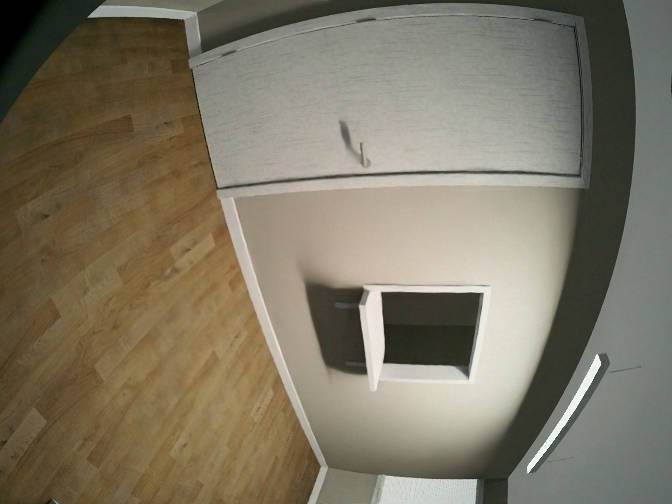

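Emit:
{"name": "execute_actions", "arguments": {
  "actions": [
    {"r2":{"base":{"translate_m":-1.0},"joints":{"gripper_m":0.179}},"r3":{"base":{"rotate_rad":0.33}}}
  ],
  "cameras": []
}}

Emit:
{"name": "execute_actions", "arguments": {
  "actions": [
    {"r2":{"base":{"rotate_rad":-1.55}},"r3":{"base":{"translate_m":1.0}}}
  ],
  "cameras": []
}}

Emit:
{"name": "execute_actions", "arguments": {
  "actions": [
    {"r2":{"joints":{"arm_m":0.42}},"r3":{"base":{"translate_m":0.85}}}
  ],
  "cameras": ["r2_wrist_camera"]
}}

Scene clock: 165.17 s.
r1.base_odometry: x=-0.210 y=+1.711 heading=+2.390 (m, m, rad; r1's odometry frame)
r1.turned_by_wheels: +0.000 (rad since the last result)
r1.turned_by_imu: +0.001 (rad since the last result)
r1.base_tilt: forward=+0.3 right=-0.5 (deg)
r1.lidar_m: 2.25 2.68 1.62 2.00 1.45 2.25 1.72 0.70 0.53 0.51 0.54 0.75
r1.head_depth_mm: - - - - - - 1153 / - - - - - - - / - - - - - - - / 3190 3333 744 640 - - 1164 / 3032 3018 746 640 - - 1171 / 3227 3281 799 639 549 976 1160 / 3211 3250 797 635 555 967 1164
r1.base_status: not commanded
r1.joint_positions: lift_m=+1.090 arm_m=+0.001 wrist_yaw_rad=+0.000 wrist_pitch_rad=-1.565 wrist_roll_rad=+1.566 gripper_m=+0.179 head_pan_rad=-1.563 head_tilt_rad=-0.692
r1.joint_status: not commanded
r1.motor_effort: left_wheel=-2(1) right_wheel=+2(2) lift_m=+34(35) arm_m=-4(3) wrist_yaw_rad=+0(1) wrist_pitch_rad=-2(3) wrist_roll_rad=+2(2) gripper_m=+0(0) head_pan_rad=-4(4) head_tilt_rad=-3(3) (%)
r1.hand_pose: x=-0.0215 y=-0.1235 z=+0.9722 quat_wxyz=(+0.002, +0.001, -0.709, -0.705) (m; r1's base frame)
r1.wrist_depth_mm: 284 653 - - - - - / 292 682 - - - - - / 298 710 - - - - - / 303 713 - - - - - / 304 775 - - - - - / - 782 - - - - - / 330 757 - - - - -
r2.base_odometry: x=+0.706 y=+0.724 heading=-2.624 (m, m, rad; r2's odometry frame)
r2.turned_by_wheels: +0.000 (rad since the last result)
r2.turned_by_imu: +0.002 (rad since the last result)
r2.base_tilt: forward=+0.8 right=+0.0 (deg)
r2.lidar_m: 2.30 2.44 2.58 1.82 0.77 0.59 0.58 0.61 0.88 2.22 2.37 2.35
r2.head_depth_mm: 1996 2084 2192 2267 2419 2125 1627 / 2009 1910 2199 2307 2397 2134 1629 / 2006 1924 - 2304 2412 2152 1619 / 2027 1919 - 2315 2397 2145 1616 / 2023 1913 - 2312 2426 2166 1649 / 2009 2101 2193 2300 2415 2155 1645 / 2020 2112 2212 2311 2441 2147 1652
r2.base_status: done
r2.joint_positions: lift_m=+1.090 arm_m=+0.050 wrist_yaw_rad=+0.001 wrist_pitch_rad=-1.546 wrist_roll_rad=+1.568 gripper_m=+0.179 head_pan_rad=-0.007 head_tilt_rad=-0.211
r2.joint_status: all done
r2.motor_effort: left_wheel=-1(7) right_wheel=+1(1) lift_m=+31(32) arm_m=-3(3) wrist_yaw_rad=+0(1) wrist_pitch_rad=-4(4) wrist_roll_rad=+1(1) gripper_m=+0(90) head_pan_rad=+3(3) head_tilt_rad=+7(8) (%)
r2.hand_pose: x=-0.0215 y=-0.1773 z=+0.9717 quat_wxyz=(+0.001, +0.001, -0.716, -0.698) (m; r2's base frame)
r2.wrist_depth_mm: - - - - - - - / - - - - - - - / - - - - - - - / - - - - - - - / - - - - - - - / - - - - - - - / - - - - - - -
r3.base_odometry: x=+0.000 y=+0.000 heading=+0.330 (m, m, rad; r3's odometry frame)
r3.turned_by_wheels: +0.330 (rad since the last result)
r3.turned_by_imu: +0.336 (rad since the last result)
r3.base_tilt: forward=-0.4 right=-0.7 (deg)
r3.lidar_m: 2.08 1.63 1.61 0.94 0.74 0.73 0.78 1.17 1.20 1.29 0.96 2.37
r3.head_depth_mm: 1492 1580 1672 1786 1902 1870 1477 / 1457 1543 1635 1747 1880 1883 1480 / 1416 1513 1588 1715 1812 1892 1489 / 1395 1475 1572 1661 1778 1866 1498 / 1374 1441 1536 1624 1750 1819 1503 / 1352 1424 1508 1599 1701 1783 1512 / 1325 1404 1480 1582 1675 1768 1525
r3.base_status: done
r3.joint_positions: lift_m=+0.280 arm_m=-0.003 wrist_yaw_rad=+2.927 wrist_pitch_rad=-0.511 wrist_roll_rad=+0.019 gripper_m=+0.037 head_pan_rad=+0.793 head_tilt_rad=-0.297
r3.joint_status: not commanded
r3.motor_effort: left_wheel=-3(12) right_wheel=+1(9) lift_m=+14(14) arm_m=+0(0) wrist_yaw_rad=+0(1) wrist_pitch_rad=+3(3) wrist_roll_rad=+0(0) gripper_m=-1(1) head_pan_rad=+3(2) head_tilt_rad=-2(3) (%)
r3.hand_pose: x=+0.0238 y=+0.0644 z=+0.2726 quat_wxyz=(+0.252, +0.705, +0.102, +0.655) (m; r3's base frame)
r3.wrist_depth_mm: - 875 - - - - - / 645 - 887 916 922 942 962 / 652 - 708 723 735 737 775 / 568 - 605 609 632 615 638 / 499 497 - 534 519 526 540 / - - - 445 457 461 474 / - - - 401 405 413 414
pictures: none
No camera images: the call's "cameras" was empty. Leave "cameras" out to get every camera's image.

Scene clock: 170.20 s.
r1.base_odometry: x=-0.210 y=+1.711 heading=+2.390 (m, m, rad; r1's odometry frame)
r1.turned_by_wheels: +0.000 (rad since the last result)
r1.turned_by_imu: +0.000 (rad since the last result)
r1.base_tilt: forward=+0.4 right=-0.5 (deg)
r1.lidar_m: 2.25 2.68 1.62 2.00 1.44 2.25 1.72 0.70 0.53 0.51 0.54 0.75
r1.head_depth_mm: - - - - - - 1155 / - - - - - - - / - - - - - - - / 1110 3162 744 642 - - 1167 / 3138 3156 746 640 - - 1175 / 3224 3265 802 637 549 976 1163 / 3224 3263 799 635 554 969 1158
r1.base_status: not commanded
r1.joint_positions: lift_m=+1.090 arm_m=+0.001 wrist_yaw_rad=+0.000 wrist_pitch_rad=-1.565 wrist_roll_rad=+1.566 gripper_m=+0.179 head_pan_rad=-1.563 head_tilt_rad=-0.692
r1.joint_status: not commanded
r1.motor_effort: left_wheel=-2(1) right_wheel=+2(2) lift_m=+35(34) arm_m=-4(4) wrist_yaw_rad=+0(0) wrist_pitch_rad=-3(2) wrist_roll_rad=+2(2) gripper_m=-1(0) head_pan_rad=-4(3) head_tilt_rad=-3(3) (%)
r1.hand_pose: x=-0.0215 y=-0.1235 z=+0.9722 quat_wxyz=(+0.002, +0.001, -0.709, -0.705) (m; r1's base frame)
r1.wrist_depth_mm: 286 657 - - - - - / 292 666 - - - - - / 297 691 - - - - - / 301 702 - - - - - / 305 794 - - - - - / - 809 - - - - - / 330 773 - - - - -
r2.base_odometry: x=+0.706 y=+0.724 heading=+2.109 (m, m, rad; r2's odometry frame)
r2.turned_by_wheels: -1.550 (rad since the last result)
r2.turned_by_imu: -1.574 (rad since the last result)
r2.base_tilt: forward=+0.7 right=+0.0 (deg)
r2.lidar_m: 2.22 2.38 2.34 2.30 2.44 2.58 1.77 0.76 0.59 0.58 0.61 0.89
r2.head_depth_mm: 1887 1892 1832 1853 1907 1928 1619 / 1941 2016 2132 2203 2316 2120 1620 / 1940 2035 2146 2227 2299 2132 1645 / 1972 2056 2136 2239 2325 2151 1640 / 1978 2065 2146 2252 2353 2172 1646 / 1971 2051 2147 2258 2382 2175 1652 / 1981 2079 2172 2250 2384 2190 1664
r2.base_status: done
r2.joint_positions: lift_m=+1.090 arm_m=+0.050 wrist_yaw_rad=+0.001 wrist_pitch_rad=-1.546 wrist_roll_rad=+1.568 gripper_m=+0.179 head_pan_rad=-0.007 head_tilt_rad=-0.211
r2.joint_status: not commanded
r2.motor_effort: left_wheel=+1(7) right_wheel=-2(3) lift_m=+32(32) arm_m=-3(3) wrist_yaw_rad=+0(0) wrist_pitch_rad=-4(4) wrist_roll_rad=+1(1) gripper_m=+0(0) head_pan_rad=+3(3) head_tilt_rad=+8(7) (%)
r2.hand_pose: x=-0.0215 y=-0.1773 z=+0.9717 quat_wxyz=(+0.001, +0.001, -0.716, -0.698) (m; r2's base frame)
r2.wrist_depth_mm: 289 658 - - - - - / 294 678 - - - - - / 301 691 - - - - - / 307 707 - - - - - / 299 793 - - - - - / 297 868 - - - - - / 329 807 - - - - -
r3.base_odometry: x=+0.946 y=+0.324 heading=+0.330 (m, m, rad; r3's odometry frame)
r3.turned_by_wheels: +0.000 (rad since the last result)
r3.turned_by_imu: -0.001 (rad since the last result)
r3.base_tilt: forward=-0.4 right=-0.6 (deg)
r3.lidar_m: 1.32 1.04 1.03 1.07 1.56 1.53 1.65 1.82 0.86 1.62 1.77 2.84
r3.head_depth_mm: 3702 3995 - 1328 1184 1284 1379 / 3670 3985 - 1342 1157 1250 1348 / 889 950 1017 1084 1133 1220 1327 / 877 930 979 1047 1118 1203 1290 / 862 911 964 1024 1102 1172 1272 / 851 902 952 1009 1072 1149 1236 / 840 884 930 992 1046 1138 1217
r3.base_status: done
r3.joint_positions: lift_m=+0.280 arm_m=-0.003 wrist_yaw_rad=+2.927 wrist_pitch_rad=-0.511 wrist_roll_rad=+0.019 gripper_m=+0.037 head_pan_rad=+0.793 head_tilt_rad=-0.297
r3.joint_status: not commanded
r3.motor_effort: left_wheel=-1(10) right_wheel=+1(9) lift_m=+14(14) arm_m=+0(0) wrist_yaw_rad=+0(0) wrist_pitch_rad=+4(4) wrist_roll_rad=+0(0) gripper_m=-1(0) head_pan_rad=+2(3) head_tilt_rad=-2(2) (%)
r3.hand_pose: x=+0.0238 y=+0.0644 z=+0.2726 quat_wxyz=(+0.252, +0.705, +0.103, +0.655) (m; r3's base frame)
r3.wrist_depth_mm: - - - - 989 883 817 / 870 - 873 915 926 895 868 / 689 - 725 714 746 772 775 / 576 - 605 619 610 624 629 / 497 505 - 522 516 531 539 / - - - 438 463 460 463 / - - - 402 403 415 413
pictures: none
No camera images: the call's "cameras" was empty. Leave "cameras" out to get every camera's image.

Scene clock: 174.73 s.
r1.base_odometry: x=-0.210 y=+1.711 heading=+2.390 (m, m, rad; r1's odometry frame)
r1.turned_by_wheels: +0.000 (rad since the last result)
r1.turned_by_imu: +0.000 (rad since the last result)
r1.base_tilt: forward=+0.5 right=-0.5 (deg)
r1.lidar_m: 2.25 2.68 1.62 2.00 1.45 2.24 1.72 0.70 0.53 0.51 0.53 0.75
r1.head_depth_mm: - - - - - - 1152 / - - - - - - - / - - - - - - - / 550 1301 733 642 - - 1164 / 1205 3162 748 640 - - 1174 / 3213 3329 799 638 549 978 1160 / 3229 3265 795 634 555 965 1162
r1.base_status: not commanded
r1.joint_positions: lift_m=+1.090 arm_m=+0.001 wrist_yaw_rad=+0.000 wrist_pitch_rad=-1.565 wrist_roll_rad=+1.566 gripper_m=+0.179 head_pan_rad=-1.563 head_tilt_rad=-0.692
r1.joint_status: not commanded
r1.motor_effort: left_wheel=-1(2) right_wheel=+2(2) lift_m=+34(35) arm_m=-4(4) wrist_yaw_rad=+0(0) wrist_pitch_rad=-3(3) wrist_roll_rad=+2(2) gripper_m=+0(0) head_pan_rad=-3(4) head_tilt_rad=-3(3) (%)
r1.hand_pose: x=-0.0215 y=-0.1235 z=+0.9722 quat_wxyz=(+0.002, +0.001, -0.709, -0.705) (m; r1's base frame)
r1.wrist_depth_mm: 286 672 - - - - - / 291 696 - - - - - / 296 692 - - - - - / 303 713 - - - - - / 305 777 - - - - - / - 808 - - - - - / 330 779 - - - - -
r2.base_odometry: x=+0.706 y=+0.724 heading=+2.109 (m, m, rad; r2's odometry frame)
r2.turned_by_wheels: +0.000 (rad since the last result)
r2.turned_by_imu: +0.000 (rad since the last result)
r2.base_tilt: forward=+0.7 right=+0.1 (deg)
r2.lidar_m: 2.22 2.38 2.34 2.30 2.44 2.59 1.77 0.76 0.59 0.58 0.61 0.89
r2.head_depth_mm: 1873 1891 1820 1855 1917 1956 1622 / 1926 2014 2099 2207 2325 2109 1633 / 1957 2027 2131 2206 2341 2147 1641 / 1956 2074 2132 2253 2341 2132 1646 / 1979 2043 2153 2227 2344 2155 1646 / 1982 2074 2143 2247 2356 2171 1652 / 1994 2059 2168 2252 2353 2166 1654
r2.base_status: not commanded
r2.joint_positions: lift_m=+1.090 arm_m=+0.420 wrist_yaw_rad=+0.001 wrist_pitch_rad=-1.546 wrist_roll_rad=+1.568 gripper_m=+0.179 head_pan_rad=-0.007 head_tilt_rad=-0.211
r2.joint_status: all done
r2.motor_effort: left_wheel=+3(2) right_wheel=-2(1) lift_m=+32(32) arm_m=+3(3) wrist_yaw_rad=+1(1) wrist_pitch_rad=-4(4) wrist_roll_rad=+1(1) gripper_m=+0(0) head_pan_rad=+3(3) head_tilt_rad=+7(7) (%)
r2.hand_pose: x=-0.0215 y=-0.5468 z=+0.9717 quat_wxyz=(+0.001, +0.001, -0.716, -0.698) (m; r2's base frame)
r2.wrist_depth_mm: 258 254 254 249 249 249 - / 262 260 261 254 255 254 - / 270 266 263 231 262 254 - / 279 275 271 235 265 - - / 281 282 278 244 273 - - / 290 288 285 249 280 - - / 298 297 291 258 291 - -
r3.base_odometry: x=+1.750 y=+0.599 heading=+0.330 (m, m, rad; r3's odometry frame)
r3.turned_by_wheels: +0.000 (rad since the last result)
r3.turned_by_imu: +0.000 (rad since the last result)
r3.base_tilt: forward=-0.4 right=-0.7 (deg)
r3.lidar_m: 0.66 0.53 0.52 0.56 0.84 2.22 2.39 1.46 2.01 1.61 2.59 1.44
r3.head_depth_mm: 3226 3434 3671 3902 861 632 498 / 3190 3408 3638 3745 866 634 502 / 3187 3332 3509 3667 2561 641 504 / 3055 3312 3463 3666 2591 645 509 / 3090 3226 3508 3498 2623 650 512 / 3009 3201 3440 3554 2633 655 513 / 3001 3128 3278 3490 2687 659 517
r3.base_status: done
r3.joint_positions: lift_m=+0.280 arm_m=-0.003 wrist_yaw_rad=+2.927 wrist_pitch_rad=-0.511 wrist_roll_rad=+0.019 gripper_m=+0.037 head_pan_rad=+0.793 head_tilt_rad=-0.297
r3.joint_status: not commanded
r3.motor_effort: left_wheel=-3(12) right_wheel=+1(7) lift_m=+14(14) arm_m=+0(0) wrist_yaw_rad=+0(0) wrist_pitch_rad=+4(4) wrist_roll_rad=+0(0) gripper_m=-1(0) head_pan_rad=+2(3) head_tilt_rad=-1(1) (%)
r3.hand_pose: x=+0.0238 y=+0.0644 z=+0.2726 quat_wxyz=(+0.252, +0.705, +0.103, +0.655) (m; r3's base frame)
r3.wrist_depth_mm: - 741 662 577 522 463 429 / 829 - 724 632 558 503 456 / 691 - 725 663 604 546 497 / 587 - 590 604 606 581 523 / 504 504 - 535 519 541 529 / - - - 441 454 462 465 / - - - 403 402 406 410
pictures: r2_wrist_camera
camera_calibration (this result's frames):
r2_wrist_camera: T_world_to_cam=[[0.00893165, 0.998374, -0.0563028, 0.60617], [0.990055, -0.000923921, 0.140675, -0.0756633], [0.140394, -0.0569994, -0.988454, 1.10109], [0, 0, 0, 1]] pos_world=[-0.08509, -0.542493, 1.13315]
Images, in order (width x height): r2_wrist_camera 644x364.

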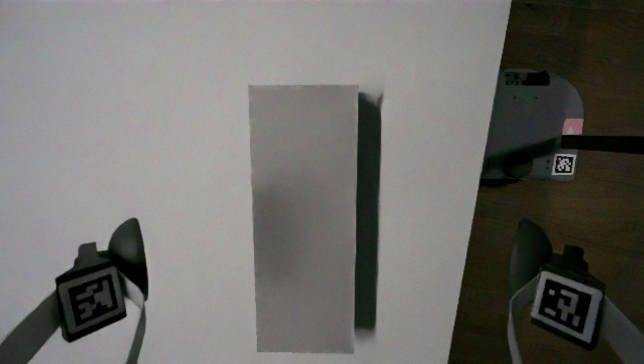

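Emit:
{"name": "execute_actions", "arguments": {
  "actions": [
    {"r2":{"joints":{"lift_m":0.985,"arm_m":0.43}},"r3":{"base":{"rotate_rad":2.39},"joints":{"lift_m":0.9,"wrist_pitch_rad":-0.4}}}
  ],
  "cameras": []
}}

Emit:
{"name": "execute_actions", "arguments": {
  "actions": [
    {"r2":{"joints":{"gripper_m":0.02}},"r3":{"joints":{"wrist_yaw_rad":0,"head_pan_rad":-1.57,"head_tilt_rad":-0.7}}}
  ],
  "cameras": []
}}

Emit:
{"name": "execute_actions", "arguments": {
  "actions": [
    {"r2":{"joints":{"lift_m":1.09}},"r3":{"joints":{"lift_m":1.09,"wrist_pitch_rad":-1.54,"wrist_roll_rad":1.57,"gripper_m":0.179}}}
  ],
  "cameras": []
}}

Scene clock: 186.27 s.
r1.base_odometry: x=-0.210 y=+1.711 heading=+2.390 (m, m, rad; r1's odometry frame)
r1.turned_by_wheels: +0.000 (rad since the last result)
r1.turned_by_imu: +0.000 (rad since the last result)
r1.base_tilt: forward=+0.4 right=-0.5 (deg)
r1.lidar_m: 2.25 2.69 1.62 2.00 1.45 2.24 1.72 0.70 0.53 0.51 0.53 0.75
r1.head_depth_mm: - - - - - - 1154 / - - - - - - - / - - - - - - - / 520 609 744 640 - - 1164 / 533 2884 747 641 - - 1172 / 3224 3300 802 638 548 977 1163 / 3202 3275 796 636 554 967 1160
r1.base_status: not commanded
r1.joint_positions: lift_m=+1.090 arm_m=+0.001 wrist_yaw_rad=+0.000 wrist_pitch_rad=-1.565 wrist_roll_rad=+1.566 gripper_m=+0.179 head_pan_rad=-1.563 head_tilt_rad=-0.692
r1.joint_status: not commanded
r1.motor_effort: left_wheel=-1(1) right_wheel=+2(2) lift_m=+34(35) arm_m=-4(4) wrist_yaw_rad=+0(0) wrist_pitch_rad=-3(2) wrist_roll_rad=+2(2) gripper_m=+0(0) head_pan_rad=-4(4) head_tilt_rad=-4(3) (%)
r1.hand_pose: x=-0.0215 y=-0.1235 z=+0.9722 quat_wxyz=(+0.002, +0.001, -0.709, -0.705) (m; r1's base frame)
r1.wrist_depth_mm: 284 655 - - - - - / 290 672 - - - - - / 298 680 - - - - - / 303 709 - - - - - / 304 766 - - - - - / - 810 - - - - - / 327 771 - - - - -
r2.base_odometry: x=+0.706 y=+0.724 heading=+2.109 (m, m, rad; r2's odometry frame)
r2.turned_by_wheels: +0.000 (rad since the last result)
r2.turned_by_imu: +0.001 (rad since the last result)
r2.base_tilt: forward=+0.9 right=+0.2 (deg)
r2.lidar_m: 2.22 2.38 2.34 2.30 2.45 2.58 1.78 0.76 0.59 0.58 0.61 0.89
r2.head_depth_mm: 1878 1916 1826 1860 1903 1922 1609 / 1944 2028 2102 2187 2307 2122 1635 / 1945 2033 2122 2220 2327 2135 1642 / 1965 2049 2164 2237 2343 2152 1638 / 1948 2071 2145 2259 2376 2176 1640 / 1981 2053 2163 2251 2351 2173 1651 / 1994 2074 2153 2262 2348 2178 1653
r2.base_status: not commanded
r2.joint_positions: lift_m=+0.988 arm_m=+0.430 wrist_yaw_rad=+0.001 wrist_pitch_rad=-1.551 wrist_roll_rad=+1.568 gripper_m=+0.179 head_pan_rad=-0.007 head_tilt_rad=-0.211
r2.joint_status: lift_m contact_stop (moved -0.102 of -0.105); the others done
r2.on_its_own: lift_m is slack since a contact_stop, until your next command for it
r2.motor_effort: left_wheel=+2(3) right_wheel=-1(2) lift_m=+27(27) arm_m=+2(3) wrist_yaw_rad=-1(0) wrist_pitch_rad=-1(4) wrist_roll_rad=+1(1) gripper_m=+0(0) head_pan_rad=+3(3) head_tilt_rad=+7(8) (%)
r2.hand_pose: x=-0.0216 y=-0.5555 z=+0.8700 quat_wxyz=(+0.001, +0.001, -0.714, -0.700) (m; r2's base frame)
r2.wrist_depth_mm: 158 156 155 154 153 152 150 / 161 160 128 127 155 156 155 / 165 163 131 129 159 159 158 / 169 169 134 133 164 164 - / 174 172 137 136 166 167 - / 178 177 142 141 172 172 - / 184 183 146 144 175 176 -
r3.base_odometry: x=+1.750 y=+0.599 heading=+2.720 (m, m, rad; r3's odometry frame)
r3.turned_by_wheels: +2.390 (rad since the last result)
r3.turned_by_imu: +2.428 (rad since the last result)
r3.base_tilt: forward=-0.4 right=-0.6 (deg)
r3.lidar_m: 1.38 2.25 1.47 1.46 1.61 2.75 2.55 0.84 0.56 0.52 0.53 0.67
r3.head_depth_mm: 1958 2087 2203 2323 2382 1863 1462 / 2104 2220 2363 2512 2524 1883 1480 / 2266 2386 2549 2698 2590 1883 1478 / 2430 2557 2719 2936 2605 1907 1493 / 2644 2773 3019 3253 2640 1920 1500 / 2651 2763 2847 3031 2653 1935 1513 / 2401 2491 2591 2687 2629 1929 1522
r3.base_status: done
r3.joint_positions: lift_m=+0.900 arm_m=-0.003 wrist_yaw_rad=+2.927 wrist_pitch_rad=-0.421 wrist_roll_rad=+0.019 gripper_m=+0.037 head_pan_rad=+0.793 head_tilt_rad=-0.297
r3.joint_status: all done
r3.motor_effort: left_wheel=-2(15) right_wheel=+1(9) lift_m=+23(22) arm_m=+0(0) wrist_yaw_rad=+0(2) wrist_pitch_rad=+6(7) wrist_roll_rad=+0(0) gripper_m=-1(1) head_pan_rad=+3(3) head_tilt_rad=-2(2) (%)
r3.hand_pose: x=+0.0264 y=+0.0765 z=+0.9117 quat_wxyz=(+0.222, +0.709, +0.071, +0.665) (m; r3's base frame)
r3.wrist_depth_mm: - - - - - - - / - - - - - - - / - - - - - - - / - - - - - - - / - - - - - - - / - - - - - - - / - - - - - - -
pictures: none
No camera images: the call's "cameras" was empty. Leave "cameras" out to get every camera's image.

not run: a stop came earlier in this reply.

not run: a stop came earlier in this reply.

Emit:
{"name": "execute_actions", "arguments": {
  "actions": [
    {"r2":{"joints":{"gripper_m":0.02}},"r3":{"joints":{"wrist_yaw_rad":0,"head_pan_rad":-1.57,"head_tilt_rad":-0.7}}}
  ],
  "cameras": []
}}

Emit:
{"name": "execute_actions", "arguments": {
  "actions": [
    {"r2":{"joints":{"lift_m":1.09}},"r3":{"joints":{"lift_m":1.09,"wrist_pitch_rad":-1.54,"wrist_roll_rad":1.57,"gripper_m":0.179}}}
  ],
  "cameras": []
}}

Scene clock: 192.40 s.
r1.base_odometry: x=-0.210 y=+1.711 heading=+2.390 (m, m, rad; r1's odometry frame)
r1.turned_by_wheels: +0.000 (rad since the last result)
r1.turned_by_imu: +0.000 (rad since the last result)
r1.base_tilt: forward=+0.4 right=-0.5 (deg)
r1.lidar_m: 2.25 2.68 1.62 2.00 1.44 2.24 1.72 0.70 0.52 0.51 0.53 0.75
r1.head_depth_mm: - - - - - - 1151 / - - - - - - - / - - - - - - - / 526 608 745 640 - - 1168 / 537 2906 747 640 - - 1172 / 3209 3276 801 637 548 977 1163 / 3194 3285 798 635 555 970 1157
r1.base_status: not commanded
r1.joint_positions: lift_m=+1.090 arm_m=+0.001 wrist_yaw_rad=+0.000 wrist_pitch_rad=-1.565 wrist_roll_rad=+1.566 gripper_m=+0.179 head_pan_rad=-1.563 head_tilt_rad=-0.692
r1.joint_status: not commanded
r1.motor_effort: left_wheel=-1(1) right_wheel=+2(2) lift_m=+34(35) arm_m=-4(4) wrist_yaw_rad=+0(0) wrist_pitch_rad=-2(3) wrist_roll_rad=+2(2) gripper_m=-1(0) head_pan_rad=-4(4) head_tilt_rad=-3(3) (%)
r1.hand_pose: x=-0.0215 y=-0.1235 z=+0.9722 quat_wxyz=(+0.002, +0.001, -0.709, -0.705) (m; r1's base frame)
r1.wrist_depth_mm: 284 655 - - - - - / 294 664 - - - - - / 298 709 - - - - - / 303 694 - - - - - / 309 769 - - - - - / - 766 - - - - - / 327 777 - - - - -
r2.base_odometry: x=+0.706 y=+0.724 heading=+2.109 (m, m, rad; r2's odometry frame)
r2.turned_by_wheels: +0.000 (rad since the last result)
r2.turned_by_imu: +0.000 (rad since the last result)
r2.base_tilt: forward=+0.7 right=+0.1 (deg)
r2.lidar_m: 2.22 2.38 2.34 2.30 2.44 2.58 1.77 0.76 0.59 0.58 0.61 0.89
r2.head_depth_mm: 1886 1896 1830 1883 1918 1938 1621 / 1959 2034 2110 2195 2305 2139 1636 / 1943 2023 2127 2218 2327 2120 1638 / 1978 2047 2133 2235 2338 2142 1646 / 1977 2052 2160 2237 2349 2148 1657 / 1973 2056 2147 2248 2356 2170 1670 / 1988 2075 2157 2266 2361 2170 1649
r2.base_status: not commanded
r2.joint_positions: lift_m=+1.002 arm_m=+0.430 wrist_yaw_rad=+0.001 wrist_pitch_rad=-1.552 wrist_roll_rad=+1.568 gripper_m=+0.023 head_pan_rad=-0.007 head_tilt_rad=-0.211
r2.joint_status: all done
r2.on_its_own: lift_m is slack since a contact_stop, until your next command for it (your +0.985 is given up)
r2.motor_effort: left_wheel=+2(2) right_wheel=-2(2) lift_m=+27(26) arm_m=+2(2) wrist_yaw_rad=+0(0) wrist_pitch_rad=+0(1) wrist_roll_rad=+1(1) gripper_m=-2(100) head_pan_rad=+3(3) head_tilt_rad=+8(7) (%)
r2.hand_pose: x=-0.0216 y=-0.5551 z=+0.8839 quat_wxyz=(+0.001, +0.001, -0.713, -0.701) (m; r2's base frame)
r2.wrist_depth_mm: 171 169 169 167 166 164 166 / 174 173 171 140 140 168 980 / 178 179 175 143 172 172 173 / 182 182 181 147 177 178 - / 189 188 153 150 151 182 - / 193 192 155 155 154 187 - / 200 197 196 158 190 193 -
r3.base_odometry: x=+1.750 y=+0.599 heading=+2.720 (m, m, rad; r3's odometry frame)
r3.turned_by_wheels: +0.000 (rad since the last result)
r3.turned_by_imu: +0.001 (rad since the last result)
r3.base_tilt: forward=-0.4 right=-0.7 (deg)
r3.lidar_m: 1.38 2.25 1.46 1.46 1.61 2.75 2.55 0.83 0.56 0.52 0.53 0.67
r3.head_depth_mm: 3203 3456 812 633 550 - - / 3179 3363 816 638 552 - - / 3119 3396 820 638 - - - / 3054 3325 828 646 560 993 1147 / 3018 3296 834 650 547 935 1134 / 3011 3288 2588 654 539 906 1122 / 3000 3215 2560 659 538 882 1113
r3.base_status: not commanded
r3.joint_positions: lift_m=+0.900 arm_m=-0.003 wrist_yaw_rad=+0.002 wrist_pitch_rad=-0.421 wrist_roll_rad=+0.019 gripper_m=+0.037 head_pan_rad=-1.563 head_tilt_rad=-0.691
r3.joint_status: all done
r3.motor_effort: left_wheel=-2(3) right_wheel=+1(1) lift_m=+23(23) arm_m=-1(0) wrist_yaw_rad=-3(4) wrist_pitch_rad=+6(6) wrist_roll_rad=+0(0) gripper_m=-1(0) head_pan_rad=-2(35) head_tilt_rad=-6(35) (%)
r3.hand_pose: x=-0.0210 y=-0.3664 z=+0.9117 quat_wxyz=(+0.685, +0.147, -0.698, -0.149) (m; r3's base frame)
r3.wrist_depth_mm: - - - - - - - / 438 450 469 477 498 504 415 / 333 336 348 354 364 370 372 / 267 271 278 281 288 292 297 / 223 230 238 234 239 240 245 / 194 195 196 205 212 216 222 / 202 207 482 505 534 558 597
pictures: none
No camera images: the call's "cameras" was empty. Leave "cameras" out to get every camera's image.

Scene clock: 194.97 s.
r1.base_odometry: x=-0.210 y=+1.711 heading=+2.390 (m, m, rad; r1's odometry frame)
r1.turned_by_wheels: +0.000 (rad since the last result)
r1.turned_by_imu: +0.000 (rad since the last result)
r1.base_tilt: forward=+0.4 right=-0.5 (deg)
r1.lidar_m: 2.25 2.68 1.62 2.00 1.45 2.24 1.72 0.70 0.53 0.51 0.54 0.75
r1.head_depth_mm: - - - - - - 1152 / - - - - - - - / - - - - - - - / 549 2190 726 642 - - 1166 / 1198 3127 747 639 - - 1170 / 3198 3278 799 637 549 977 1161 / 3211 3242 796 636 555 966 1156
r1.base_status: not commanded
r1.joint_positions: lift_m=+1.090 arm_m=+0.001 wrist_yaw_rad=+0.000 wrist_pitch_rad=-1.565 wrist_roll_rad=+1.566 gripper_m=+0.179 head_pan_rad=-1.563 head_tilt_rad=-0.692
r1.joint_status: not commanded
r1.motor_effort: left_wheel=-2(1) right_wheel=+2(2) lift_m=+35(35) arm_m=-3(4) wrist_yaw_rad=+1(0) wrist_pitch_rad=-2(3) wrist_roll_rad=+2(2) gripper_m=+0(0) head_pan_rad=-4(4) head_tilt_rad=-3(3) (%)
r1.hand_pose: x=-0.0215 y=-0.1235 z=+0.9722 quat_wxyz=(+0.002, +0.001, -0.709, -0.705) (m; r1's base frame)
r1.wrist_depth_mm: 284 652 - - - - - / 294 673 - - - - - / 297 702 - - - - - / 302 716 - - - - - / 306 804 - - - - - / - 805 - - - - - / 329 783 - - - - -
r2.base_odometry: x=+0.706 y=+0.724 heading=+2.109 (m, m, rad; r2's odometry frame)
r2.turned_by_wheels: +0.000 (rad since the last result)
r2.turned_by_imu: +0.000 (rad since the last result)
r2.base_tilt: forward=+0.7 right=+0.3 (deg)
r2.lidar_m: 2.22 2.38 2.34 2.30 2.44 2.58 1.77 0.77 0.59 0.58 0.61 0.89
r2.head_depth_mm: 1868 1903 1826 1861 1915 1936 1627 / 1935 2019 2118 2200 2298 2128 1626 / 1946 2035 2130 2201 2342 2146 1627 / 1967 2058 2140 2235 2338 2153 1649 / 1964 2067 2150 2248 2347 2152 1647 / 1979 2072 2157 2265 2378 2171 1656 / 1998 2069 2181 2282 2362 2159 1658
r2.base_status: not commanded
r2.joint_positions: lift_m=+1.090 arm_m=+0.430 wrist_yaw_rad=+0.001 wrist_pitch_rad=-1.548 wrist_roll_rad=+1.568 gripper_m=+0.024 head_pan_rad=-0.007 head_tilt_rad=-0.211
r2.joint_status: all done
r2.motor_effort: left_wheel=+2(2) right_wheel=-1(2) lift_m=+34(33) arm_m=+2(2) wrist_yaw_rad=+0(0) wrist_pitch_rad=-3(3) wrist_roll_rad=+1(1) gripper_m=-21(21) head_pan_rad=+3(3) head_tilt_rad=+8(7) (%)
r2.hand_pose: x=-0.0216 y=-0.5563 z=+0.9717 quat_wxyz=(+0.001, +0.001, -0.715, -0.699) (m; r2's base frame)
r2.wrist_depth_mm: 255 254 251 249 248 246 - / 260 261 257 137 138 253 - / 267 266 263 141 141 257 - / 277 274 269 145 264 - - / 283 283 151 149 149 - - / 290 289 154 153 152 - - / 301 294 294 157 286 - -
r3.base_odometry: x=+1.750 y=+0.599 heading=+2.720 (m, m, rad; r3's odometry frame)
r3.turned_by_wheels: +0.000 (rad since the last result)
r3.turned_by_imu: +0.000 (rad since the last result)
r3.base_tilt: forward=-0.5 right=-0.7 (deg)
r3.lidar_m: 1.38 2.25 1.46 1.46 1.61 2.74 2.55 0.83 0.56 0.52 0.53 0.67
r3.head_depth_mm: - - - - - - 1152 / - - - - - - - / - - - - - - 1146 / 3092 3330 827 647 - - 1150 / 3005 3233 835 650 569 963 1132 / 3031 3252 2561 654 539 910 1125 / 3029 3218 2594 660 538 883 1117
r3.base_status: not commanded
r3.joint_positions: lift_m=+1.090 arm_m=-0.003 wrist_yaw_rad=+0.002 wrist_pitch_rad=-1.531 wrist_roll_rad=+1.564 gripper_m=+0.179 head_pan_rad=-1.563 head_tilt_rad=-0.691
r3.joint_status: all done
r3.motor_effort: left_wheel=-2(2) right_wheel=+1(1) lift_m=+23(25) arm_m=+0(0) wrist_yaw_rad=-2(3) wrist_pitch_rad=-2(4) wrist_roll_rad=+4(3) gripper_m=+0(98) head_pan_rad=-2(2) head_tilt_rad=-6(5) (%)
r3.hand_pose: x=-0.0216 y=-0.1282 z=+0.9714 quat_wxyz=(+0.003, +0.003, -0.721, -0.693) (m; r3's base frame)
r3.wrist_depth_mm: 508 738 - - - - - / 512 706 - - - - - / 507 713 - - - - - / 318 714 - - - - - / - 736 - - - - - / - 738 - - - - - / 310 716 - - - - -
pictures: none
No camera images: the call's "cameras" was empty. Leave "cameras" out to get every camera's image.


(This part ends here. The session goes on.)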